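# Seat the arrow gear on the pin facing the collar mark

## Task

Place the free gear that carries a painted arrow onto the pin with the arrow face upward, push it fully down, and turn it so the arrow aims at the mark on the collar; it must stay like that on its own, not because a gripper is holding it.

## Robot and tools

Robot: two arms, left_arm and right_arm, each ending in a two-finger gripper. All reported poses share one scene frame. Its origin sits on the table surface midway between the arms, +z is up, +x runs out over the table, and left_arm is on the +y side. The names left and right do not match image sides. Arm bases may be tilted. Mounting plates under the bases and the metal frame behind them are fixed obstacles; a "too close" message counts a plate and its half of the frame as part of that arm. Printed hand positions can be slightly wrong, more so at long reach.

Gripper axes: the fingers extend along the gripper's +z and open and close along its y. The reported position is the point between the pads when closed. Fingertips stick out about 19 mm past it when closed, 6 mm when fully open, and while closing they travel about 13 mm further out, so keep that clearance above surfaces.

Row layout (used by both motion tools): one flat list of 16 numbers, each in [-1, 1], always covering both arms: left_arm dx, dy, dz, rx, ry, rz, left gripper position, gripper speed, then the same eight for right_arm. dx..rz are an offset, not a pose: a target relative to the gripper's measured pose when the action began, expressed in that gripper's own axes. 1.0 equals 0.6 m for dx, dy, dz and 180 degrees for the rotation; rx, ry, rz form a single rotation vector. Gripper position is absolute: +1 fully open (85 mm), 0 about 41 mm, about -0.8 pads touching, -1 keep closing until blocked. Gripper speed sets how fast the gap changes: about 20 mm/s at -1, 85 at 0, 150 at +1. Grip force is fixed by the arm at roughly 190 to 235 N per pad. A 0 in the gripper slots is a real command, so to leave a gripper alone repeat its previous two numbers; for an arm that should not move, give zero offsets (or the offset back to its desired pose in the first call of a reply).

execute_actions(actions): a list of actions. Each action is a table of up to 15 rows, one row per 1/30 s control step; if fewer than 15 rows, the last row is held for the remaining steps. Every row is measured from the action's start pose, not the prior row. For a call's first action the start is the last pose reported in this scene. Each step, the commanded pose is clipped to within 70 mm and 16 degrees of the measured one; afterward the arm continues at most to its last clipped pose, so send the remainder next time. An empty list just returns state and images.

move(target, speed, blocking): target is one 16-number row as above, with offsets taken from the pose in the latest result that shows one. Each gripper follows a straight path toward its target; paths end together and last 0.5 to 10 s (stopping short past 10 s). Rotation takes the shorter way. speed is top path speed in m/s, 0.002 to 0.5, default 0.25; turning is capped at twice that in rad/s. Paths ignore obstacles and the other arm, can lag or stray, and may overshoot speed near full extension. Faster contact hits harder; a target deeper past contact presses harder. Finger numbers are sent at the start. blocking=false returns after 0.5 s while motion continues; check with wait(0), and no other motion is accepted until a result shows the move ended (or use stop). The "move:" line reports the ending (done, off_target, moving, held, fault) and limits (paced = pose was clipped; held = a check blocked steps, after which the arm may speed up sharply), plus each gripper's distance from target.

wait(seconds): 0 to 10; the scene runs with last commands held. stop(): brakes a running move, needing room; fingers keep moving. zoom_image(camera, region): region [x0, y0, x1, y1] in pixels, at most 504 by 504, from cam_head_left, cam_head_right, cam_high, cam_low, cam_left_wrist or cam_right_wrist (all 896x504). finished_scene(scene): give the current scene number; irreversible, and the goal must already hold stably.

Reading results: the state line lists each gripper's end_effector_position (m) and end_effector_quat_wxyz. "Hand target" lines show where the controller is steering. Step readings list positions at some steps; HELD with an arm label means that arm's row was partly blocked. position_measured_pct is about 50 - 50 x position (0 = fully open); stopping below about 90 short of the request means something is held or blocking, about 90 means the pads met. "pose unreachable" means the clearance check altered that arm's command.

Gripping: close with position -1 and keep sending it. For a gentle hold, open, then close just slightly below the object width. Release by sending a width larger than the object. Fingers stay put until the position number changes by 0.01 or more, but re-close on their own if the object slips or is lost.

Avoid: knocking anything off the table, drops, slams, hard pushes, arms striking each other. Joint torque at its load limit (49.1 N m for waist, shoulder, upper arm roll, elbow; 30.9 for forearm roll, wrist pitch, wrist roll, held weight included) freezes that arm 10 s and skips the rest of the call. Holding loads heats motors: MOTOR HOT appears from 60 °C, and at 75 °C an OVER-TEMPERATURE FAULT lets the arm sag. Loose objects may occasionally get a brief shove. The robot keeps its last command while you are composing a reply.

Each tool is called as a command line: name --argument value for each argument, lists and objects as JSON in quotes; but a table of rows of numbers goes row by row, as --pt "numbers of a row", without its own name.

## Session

execute_actions --actions '[]'

Scene clock: 0.00 s.
left_arm: end_effector_position=(+0.3816, +0.5230, +0.2596) position_measured_pct=0.0 end_effector_quat_wxyz=(+0.257, -0.069, +0.964, +0.020) | right_arm: end_effector_position=(+0.3372, -0.7602, +0.2269) position_measured_pct=0.0 end_effector_quat_wxyz=(+0.022, -0.225, +0.974, +0.025)
Joint positions: left_arm=[-0.478  0.579 -0.071  2.18  -0.253 -0.247  1.228] | right_arm=[ 1.275  0.782 -0.307  1.15   0.34   0.987  2.753]
Joint velocities: left_arm=[ 0.  0.  0. -0. -0.  0. -0.] | right_arm=[ 0.     0.001 -0.    -0.001  0.    -0.     0.001]
Hand target (left_arm): +0.382, +0.523, +0.260; +0.257, -0.069, +0.964, +0.020
Hand target (right_arm): +0.337, -0.760, +0.227; +0.022, -0.225, +0.974, +0.025

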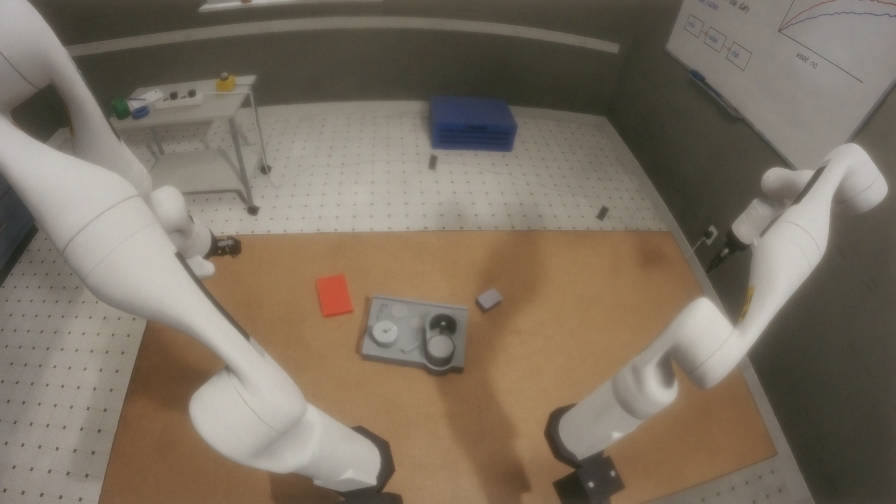

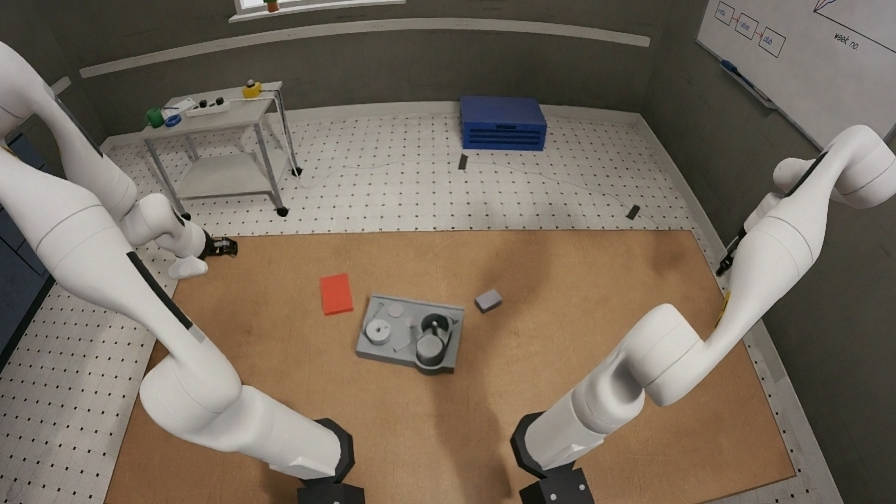

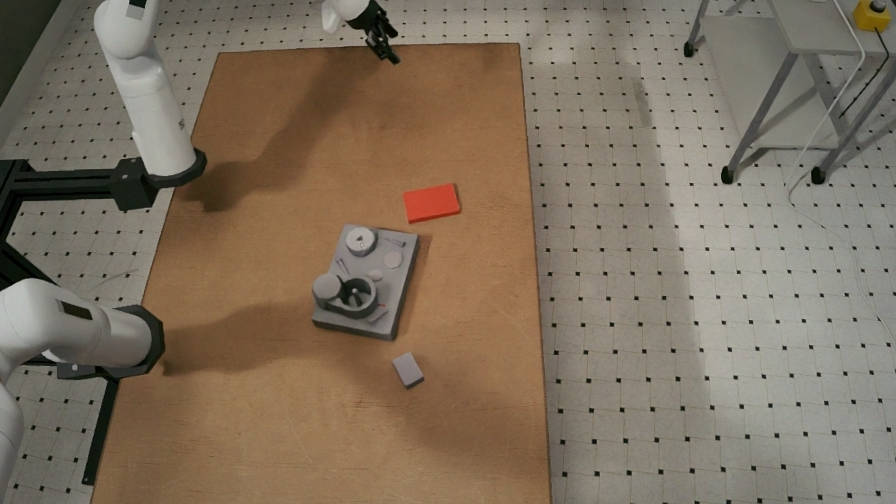

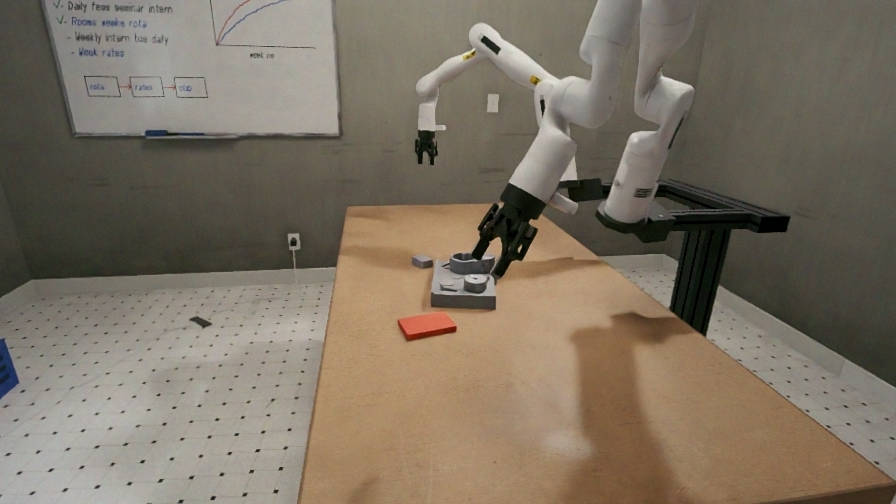

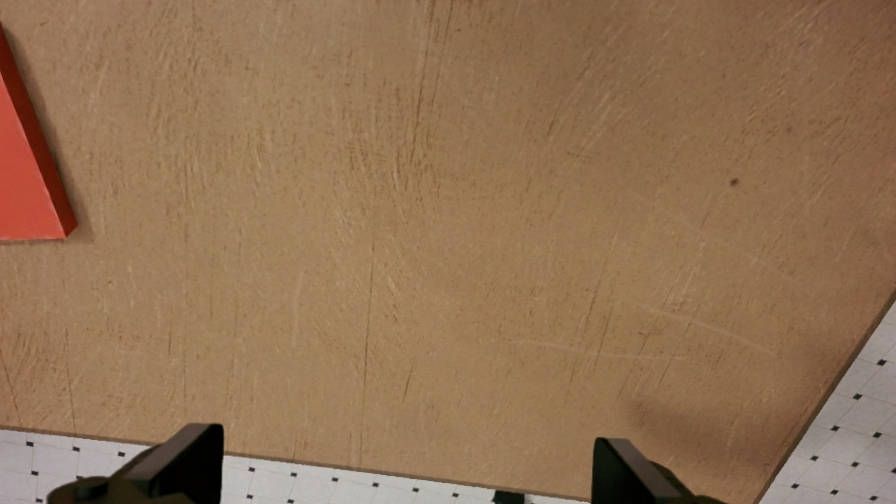

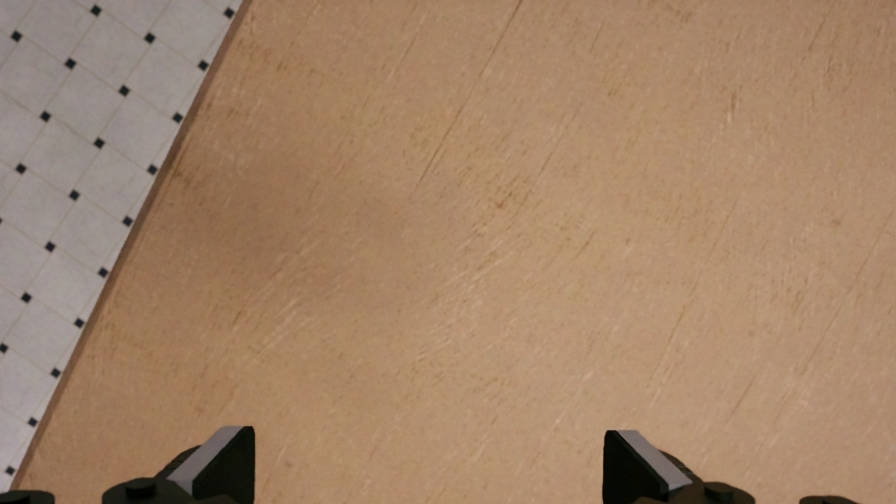

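zoom_image --camera "cam_high" --region '[300, 215, 430, 345]'

zoom_image --camera "cam_head_left" --region '[355, 280, 475, 385]'

zoom_image --camera "cam_low" --region '[420, 235, 510, 325]'

Region (300, 215, 430, 345) of cam_high's 896x504 image, scaled by 3.877, with more detail than that image has.

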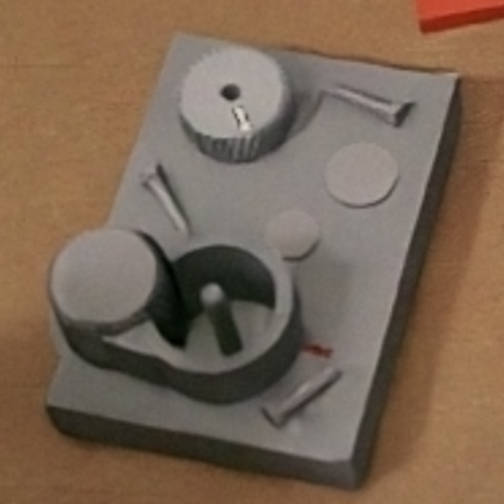

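Region (355, 280, 475, 385) of cam_head_left's 896x504 image, scaled by 4.200, with more detail than that image has; it fills the top 441 rows of this view, and the rest is white.

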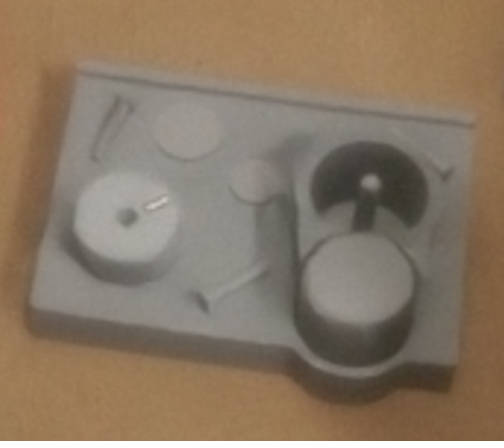

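Region (420, 235, 510, 325) of cam_low's 896x504 image, scaled by 5.600, with more detail than that image has.

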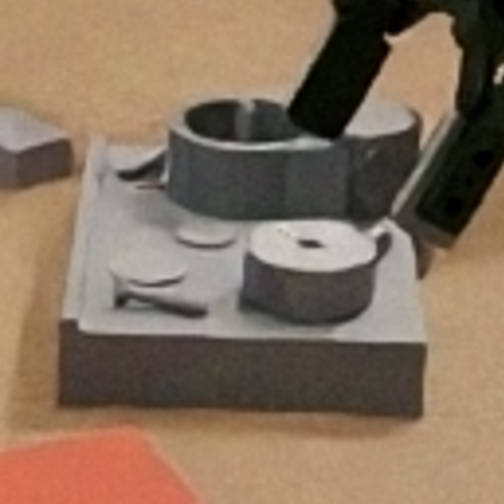

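zoom_image --camera "cam_high" --region '[340, 220, 384, 264]'

zoom_image --camera "cam_high" --region '[310, 265, 390, 325]'

zoom_image --camera "cam_low" --region '[455, 265, 495, 300]'

Region (340, 220, 384, 264) of cam_high's 896x504 image, scaled by 11.455, with more detail than that image has.

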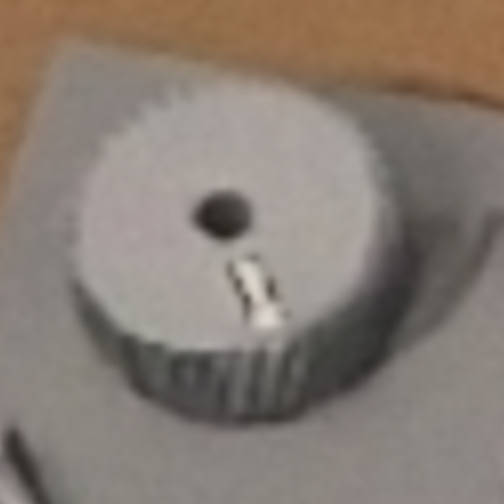

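Region (310, 265, 390, 325) of cam_high's 896x504 image, scaled by 6.300, with more detail than that image has; it fills the top 378 rows of this view, and the rest is white.

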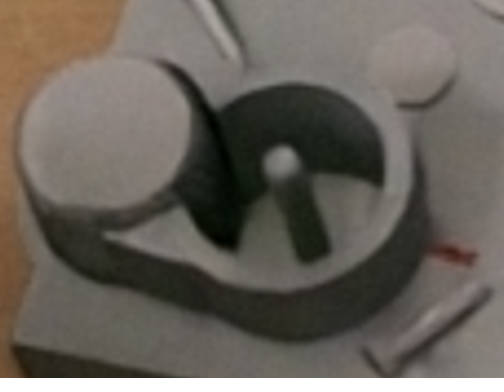

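Region (455, 265, 495, 300) of cam_low's 896x504 image, scaled by 12.600, with more detail than that image has; it fills the top 441 rows of this view, and the rest is white.

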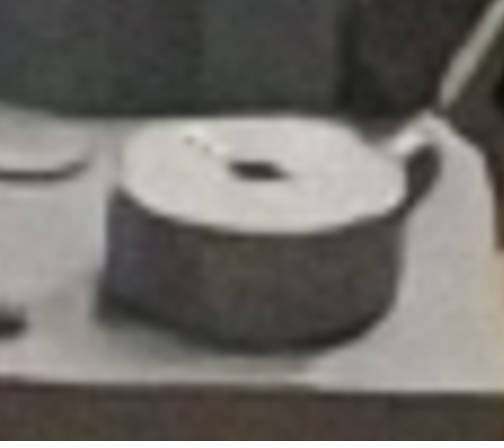

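move --target '[0.2743,-0.5809,0.0703,-0.0812,0.1525,-0.3082,1,0,0,0,0,0,0,0,1,0]' --speed 0.5

Scene clock: 49.47 s.
left_arm: end_effector_position=(+0.3122, +0.1588, +0.1415) position_measured_pct=0.0 end_effector_quat_wxyz=(+0.000, -0.537, +0.844, -0.004) | right_arm: end_effector_position=(+0.3372, -0.7602, +0.2269) position_measured_pct=0.0 end_effector_quat_wxyz=(+0.022, -0.225, +0.974, +0.025)
Joint positions: left_arm=[ 0.772  1.19  -0.586  2.013  1.065  0.292  1.995] | right_arm=[ 1.275  0.782 -0.307  1.15   0.34   0.987  2.753]
Joint velocities: left_arm=[ 0.027  0.017 -0.02  -0.013 -0.018  0.029  0.028] | right_arm=[-0.    -0.    -0.001 -0.001 -0.    -0.001  0.   ]
Hand target (left_arm): +0.312, +0.158, +0.141; +0.000, -0.536, +0.844, -0.003
Hand target (right_arm): +0.337, -0.760, +0.227; +0.022, -0.225, +0.974, +0.025
Off the commanded pose (left_arm): 0.003 m, 0 deg.
Off the commanded pose (right_arm): 0.000 m, 0 deg.
move: done; limits=paced

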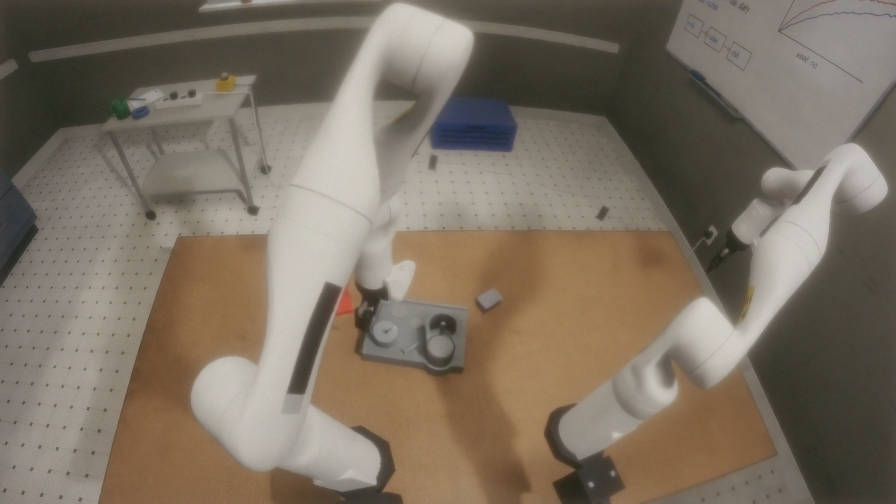

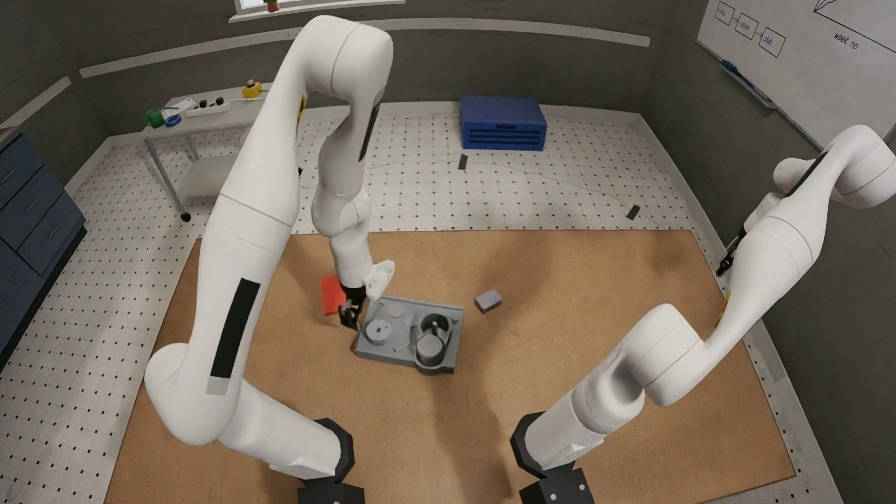

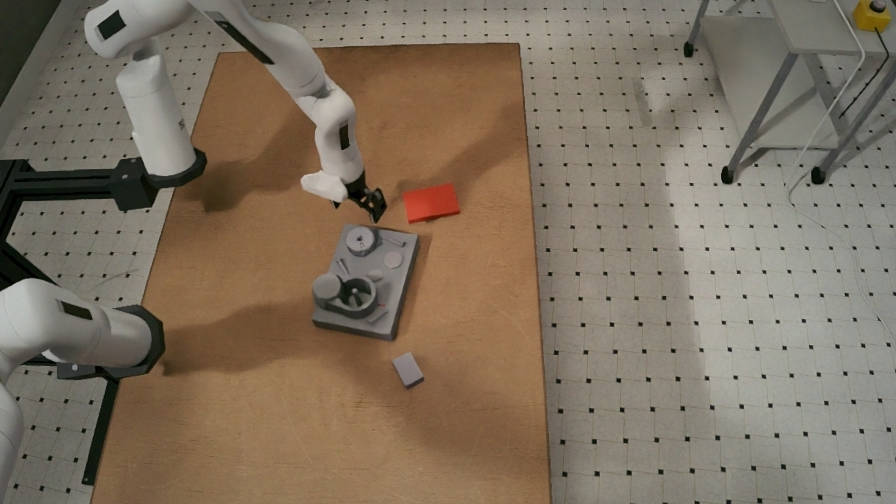

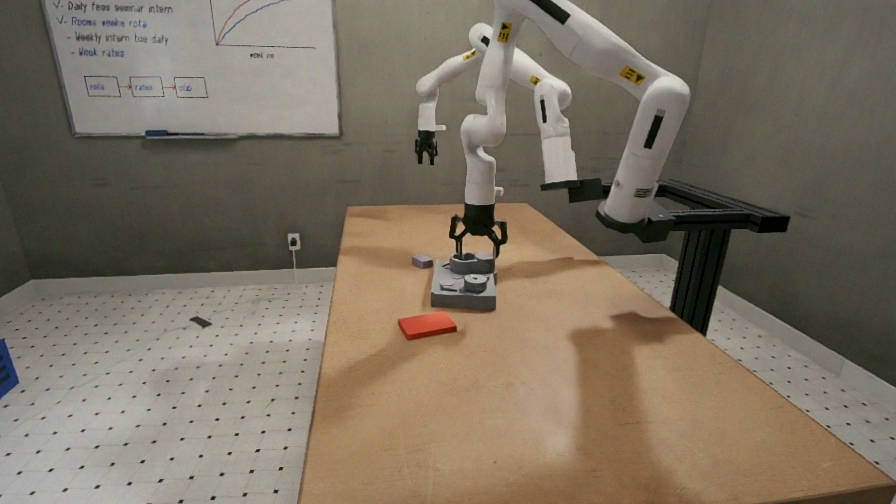

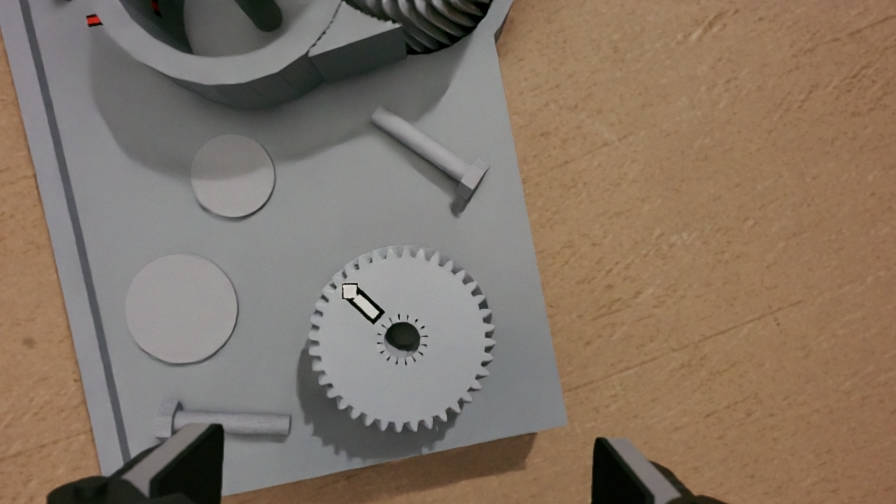

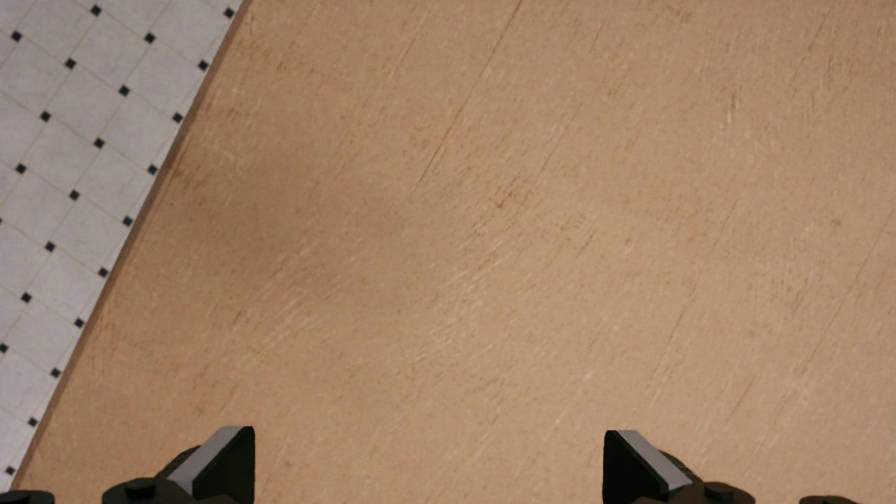

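execute_actions --actions '[]'

zoom_image --camera "cam_left_wrist" --region '[290, 230, 510, 450]'

Scene clock: 50.83 s.
left_arm: end_effector_position=(+0.3119, +0.1583, +0.1414) position_measured_pct=0.0 end_effector_quat_wxyz=(+0.000, -0.536, +0.844, -0.003) | right_arm: end_effector_position=(+0.3372, -0.7602, +0.2269) position_measured_pct=0.0 end_effector_quat_wxyz=(+0.022, -0.225, +0.974, +0.025)
Joint positions: left_arm=[ 0.775  1.192 -0.588  2.012  1.064  0.294  1.997] | right_arm=[ 1.275  0.782 -0.307  1.15   0.34   0.987  2.753]
Joint velocities: left_arm=[ 0.    -0.     0.001 -0.    -0.     0.     0.   ] | right_arm=[-0.002 -0.001  0.     0.    -0.     0.001  0.   ]
Hand target (left_arm): +0.312, +0.158, +0.141; +0.000, -0.536, +0.844, -0.003
Hand target (right_arm): +0.337, -0.760, +0.227; +0.022, -0.225, +0.974, +0.025
Off the commanded pose (left_arm): 0.003 m, 0 deg.
Off the commanded pose (right_arm): 0.000 m, 0 deg.

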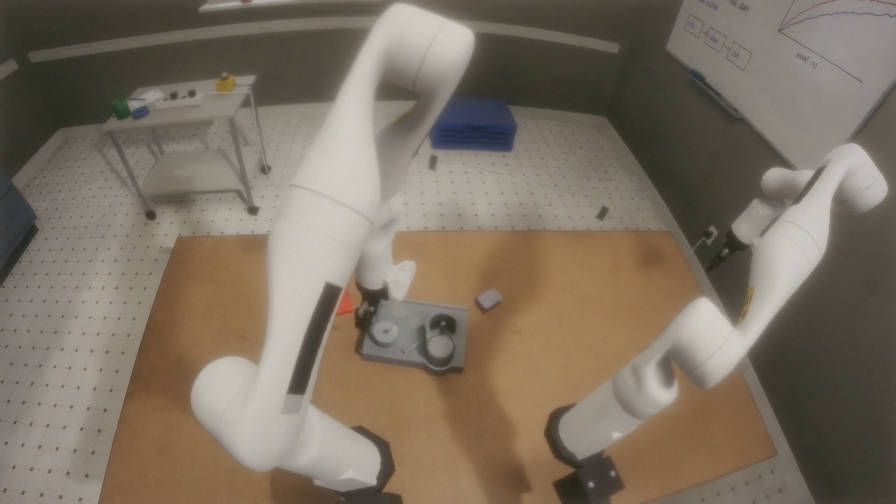

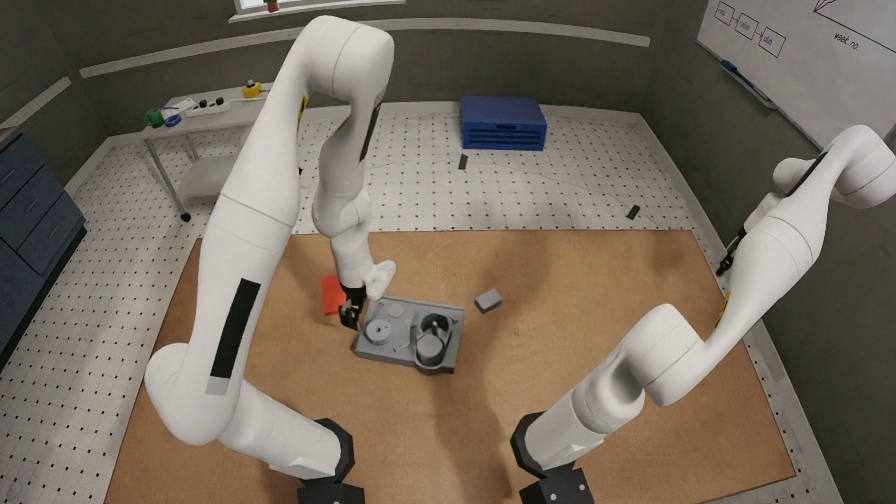

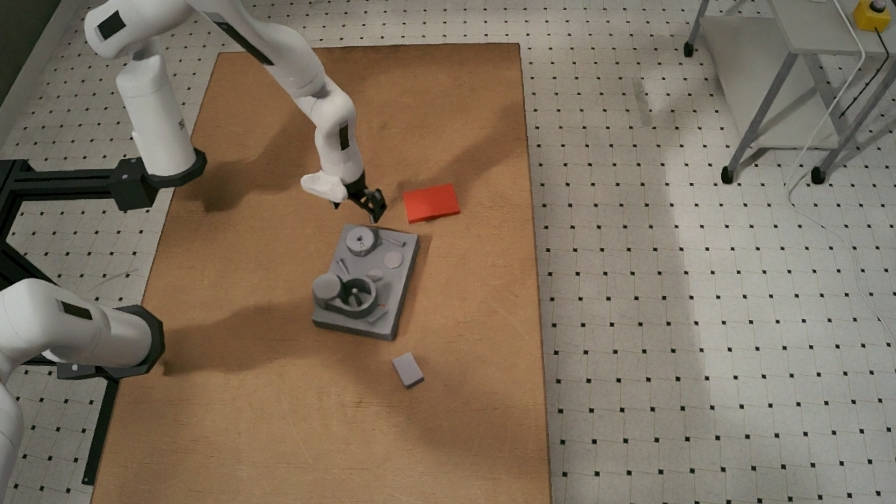

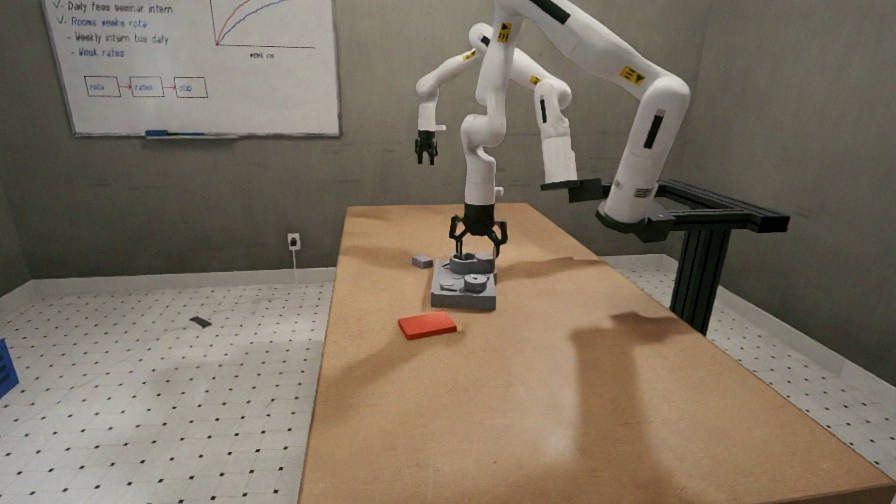

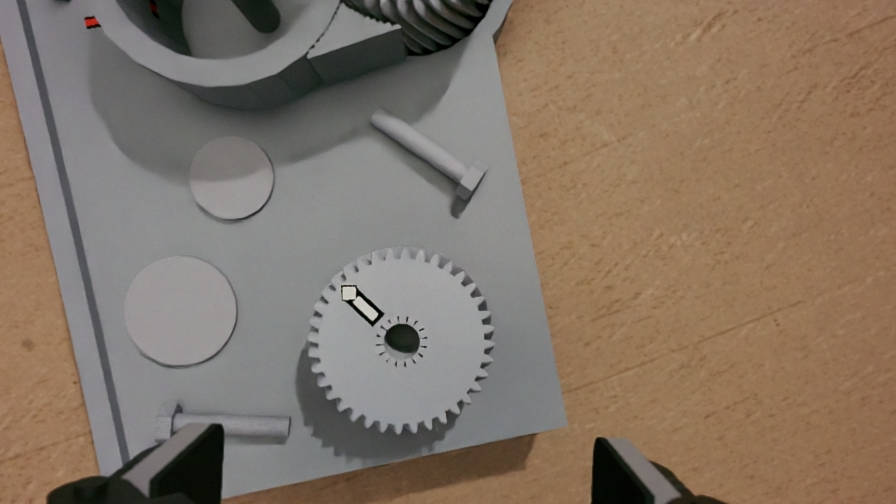

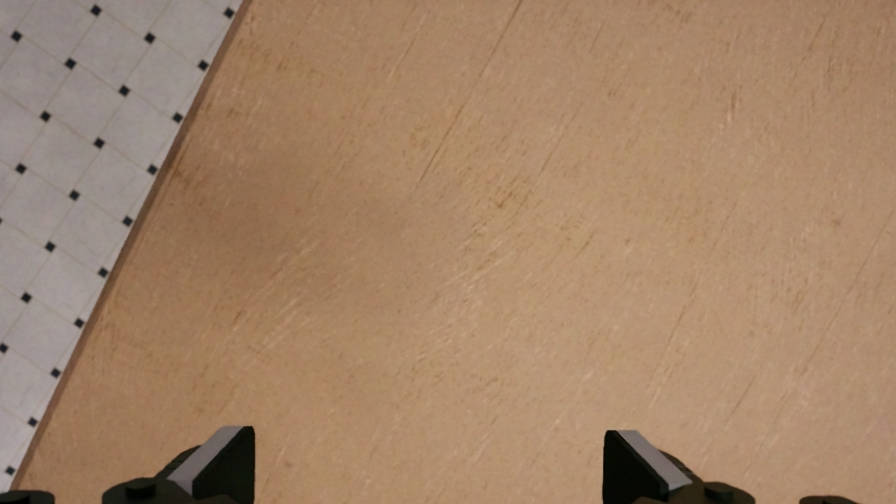

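Region (290, 230, 510, 450) of cam_left_wrist's 896x504 image, scaled by 2.291.

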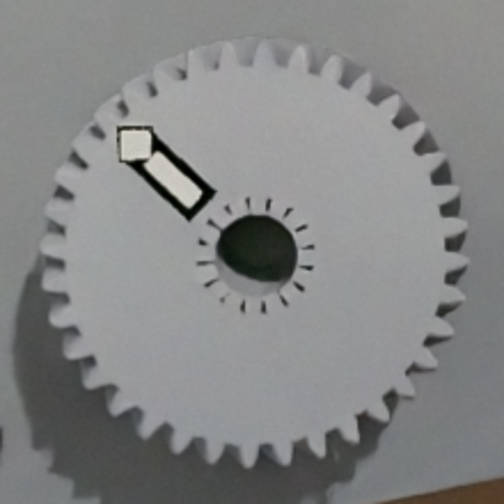

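move --target '[0.0305,-0.0103,0.1335,-0.0016,-0.0010,0,0.75,0,0,0,0,0,0,0,1,0]' --speed 0.25

Scene clock: 65.87 s.
left_arm: end_effector_position=(+0.3101, +0.1384, +0.0613) position_measured_pct=12.7 end_effector_quat_wxyz=(+0.000, -0.536, +0.844, -0.000) | right_arm: end_effector_position=(+0.3372, -0.7602, +0.2269) position_measured_pct=0.0 end_effector_quat_wxyz=(+0.022, -0.225, +0.974, +0.025)
Joint positions: left_arm=[ 0.636  1.35  -0.384  1.92   1.199  0.095  1.879] | right_arm=[ 1.275  0.782 -0.307  1.15   0.34   0.987  2.753]
Joint velocities: left_arm=[-0.019 -0.001  0.018  0.003  0.002 -0.021 -0.012] | right_arm=[ 0.001  0.001  0.001  0.001 -0.    -0.     0.   ]
Hand target (left_arm): +0.310, +0.139, +0.061; +0.000, -0.536, +0.844, -0.000
Hand target (right_arm): +0.337, -0.760, +0.227; +0.022, -0.225, +0.974, +0.025
Off the commanded pose (left_arm): 0.000 m, 0 deg.
Off the commanded pose (right_arm): 0.000 m, 0 deg.
move: done

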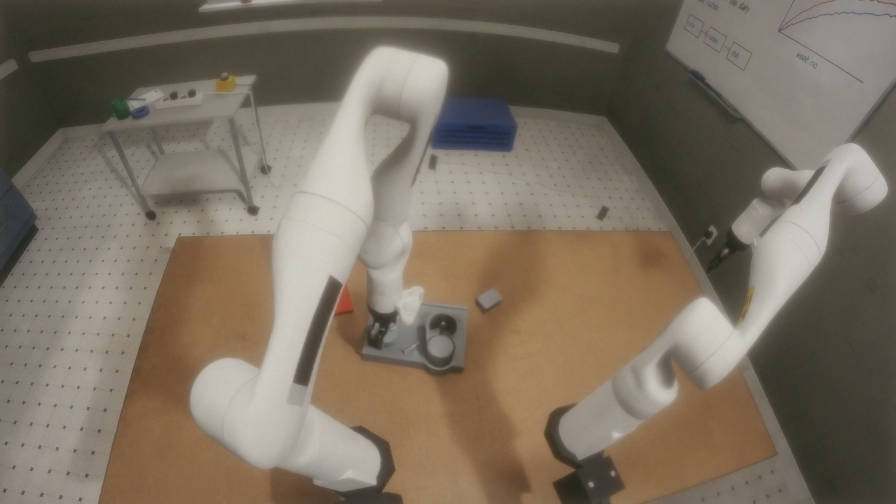

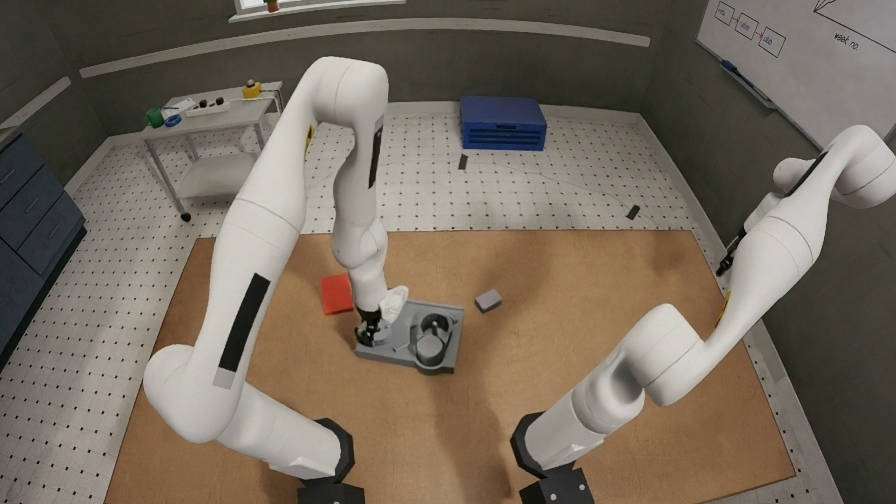

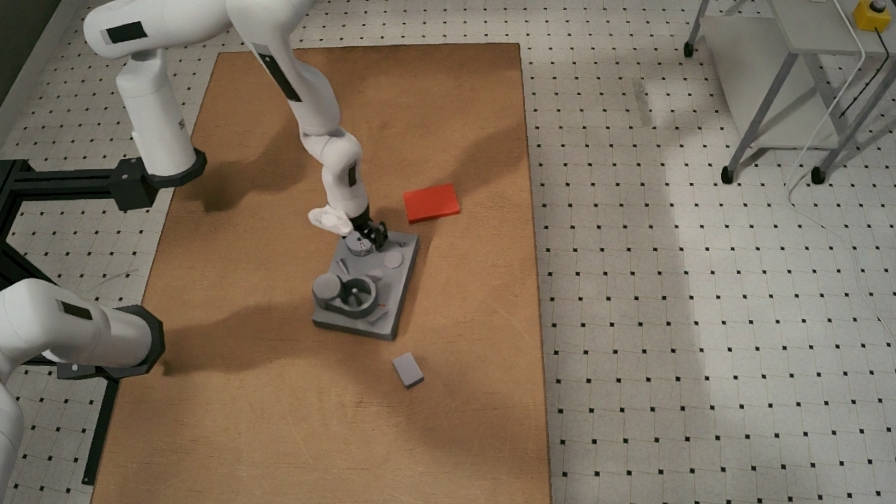

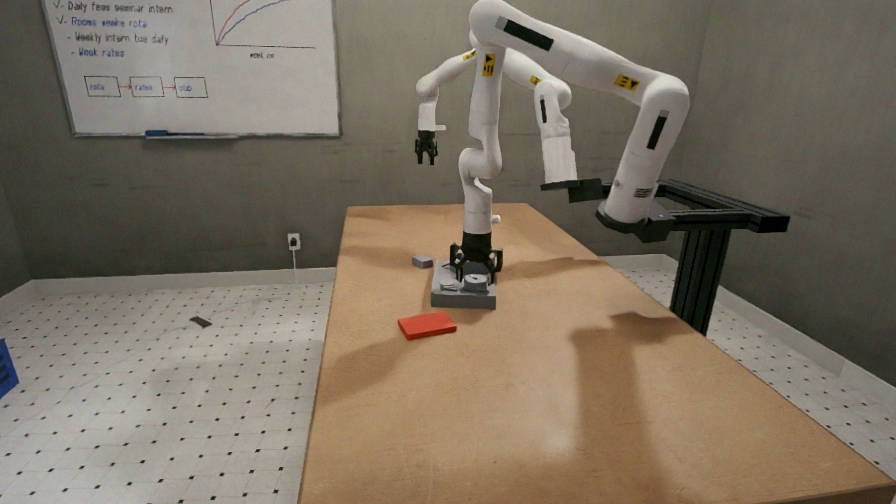

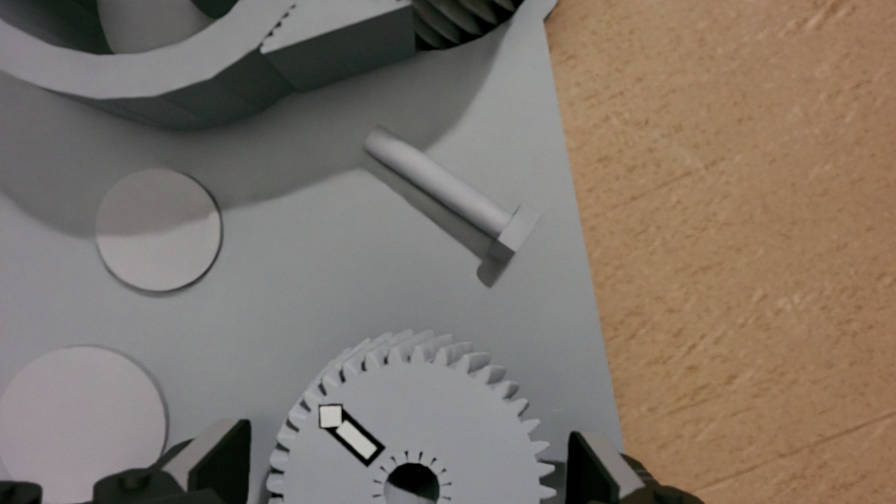

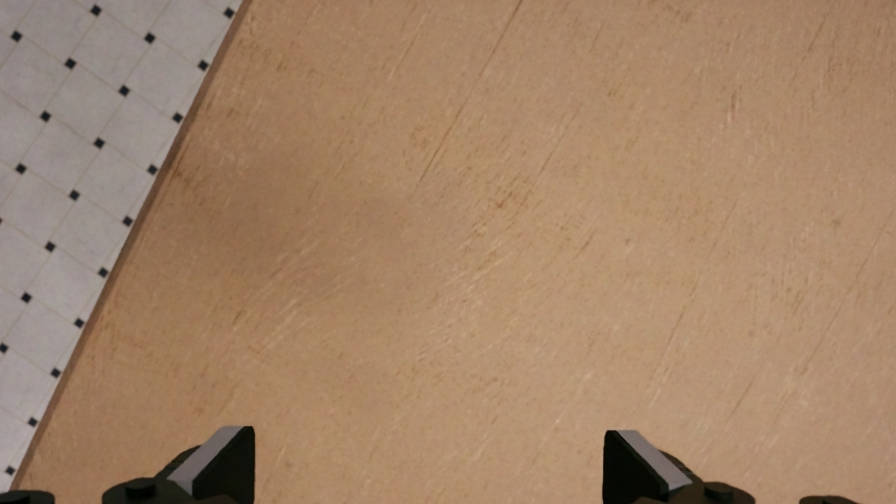

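zoom_image --camera "cam_left_wrist" --region '[240, 304, 590, 504]'

zoom_image --camera "cam_low" --region '[440, 240, 510, 310]'

Region (240, 304, 590, 504) of cam_left_wrist's 896x504 image, scaled by 1.440; it fills the top 288 rows of this view, and the rest is white.

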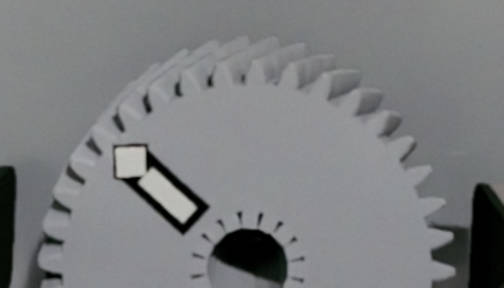

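Region (440, 240, 510, 310) of cam_low's 896x504 image, scaled by 7.200, with more detail than that image has.

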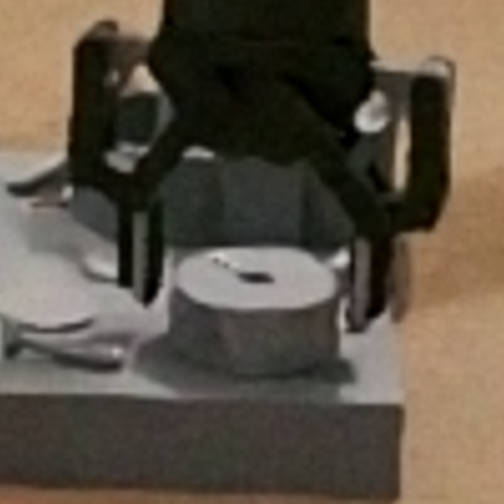

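zoom_image --camera "cam_left_wrist" --region '[360, 320, 540, 420]'

Region (360, 320, 540, 420) of cam_left_wrist's 896x504 image, scaled by 2.800.

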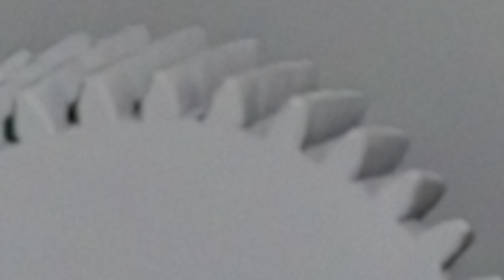

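execute_actions --actions '[[[0,0.0004,-0.0015,0,0,0,0.75,0,0,0,0,0,0,0,1,0],[0,0.0008,-0.003,0,0,0,-1,-0.5,0,0,0,0,0,0,1,0],[0,0.001,-0.0042,0,0,0,-1,-0.5,0,0,0,0,0,0,1,0]]]'

Scene clock: 102.27 s.
left_arm: end_effector_position=(+0.3096, +0.1387, +0.0647) position_measured_pct=29.4 end_effector_quat_wxyz=(+0.000, -0.536, +0.844, -0.001) | right_arm: end_effector_position=(+0.3372, -0.7602, +0.2269) position_measured_pct=0.0 end_effector_quat_wxyz=(+0.022, -0.225, +0.974, +0.025)
Joint positions: left_arm=[ 0.641  1.342 -0.388  1.926  1.198  0.1    1.881] | right_arm=[ 1.275  0.782 -0.307  1.15   0.34   0.987  2.753]
Joint velocities: left_arm=[ 0.003 -0.011 -0.001  0.008 -0.001  0.004  0.001] | right_arm=[ 0.001  0.001 -0.     0.     0.     0.001  0.001]
Hand target (left_arm): +0.310, +0.139, +0.064; +0.000, -0.536, +0.844, -0.000
Hand target (right_arm): +0.337, -0.760, +0.227; +0.022, -0.225, +0.974, +0.025
Off the commanded pose (left_arm): 0.001 m, 0 deg.
Off the commanded pose (right_arm): 0.000 m, 0 deg.
Step readings (end_effector_position):
0: left_arm (+0.3101, +0.1387, +0.0611) | right_arm (+0.3372, -0.7602, +0.2269)
1: left_arm (+0.3101, +0.1387, +0.0613) | right_arm (+0.3372, -0.7602, +0.2269)
2: left_arm (+0.3101, +0.1385, +0.0618) | right_arm (+0.3372, -0.7602, +0.2269)
4: left_arm (+0.3099, +0.1385, +0.0629) | right_arm (+0.3372, -0.7602, +0.2269)
8: left_arm (+0.3096, +0.1388, +0.0636) | right_arm (+0.3372, -0.7602, +0.2269)
15: end_effector_position above

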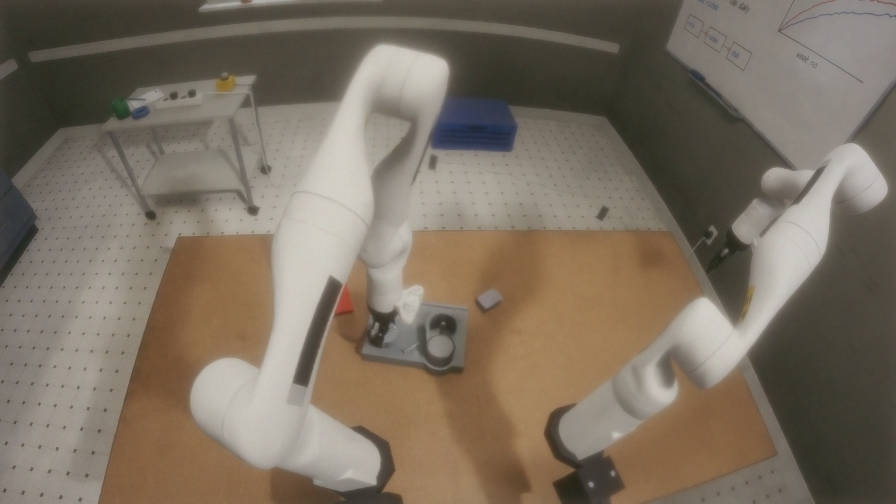

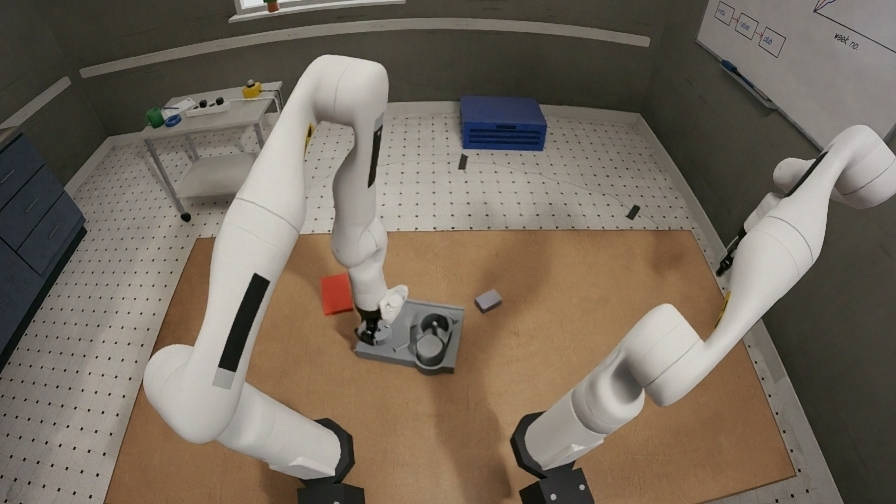

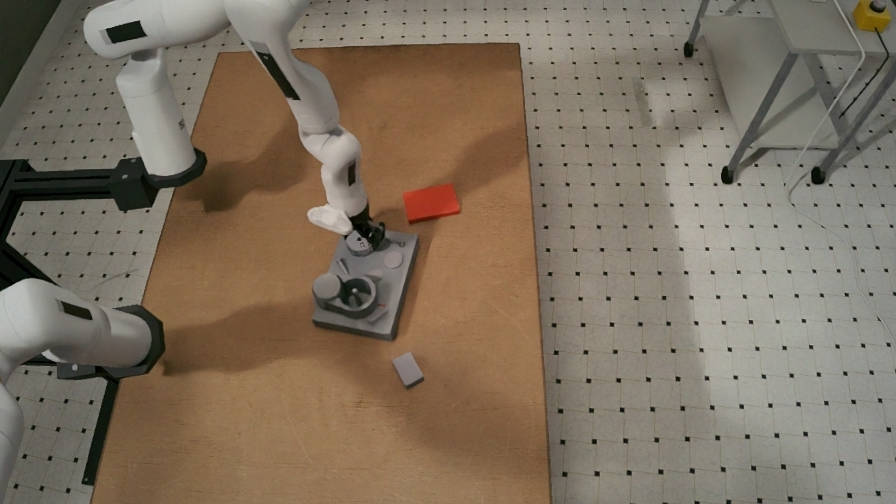

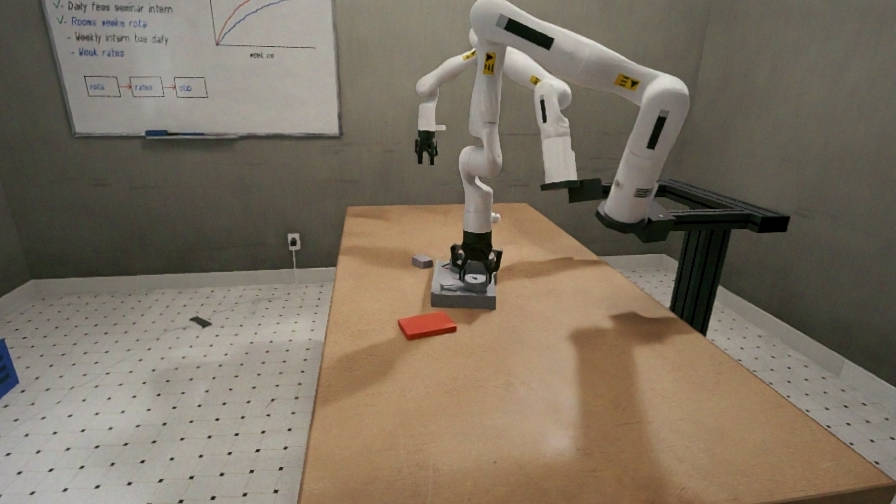

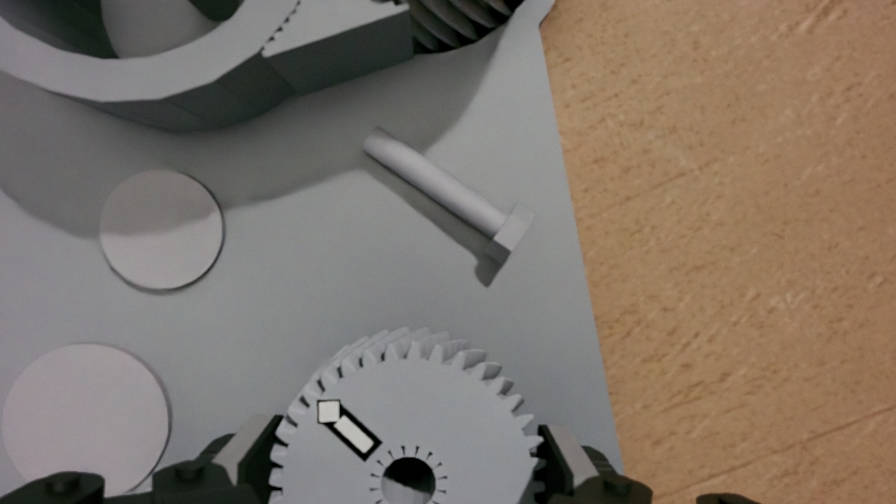

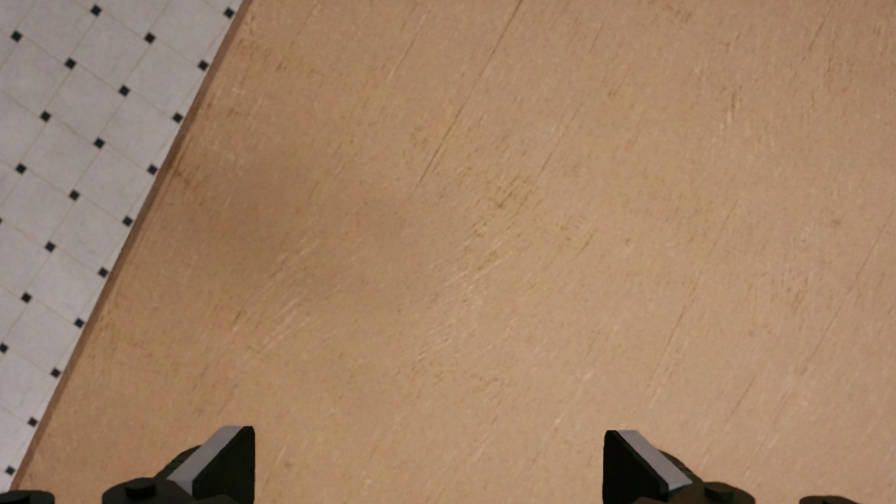

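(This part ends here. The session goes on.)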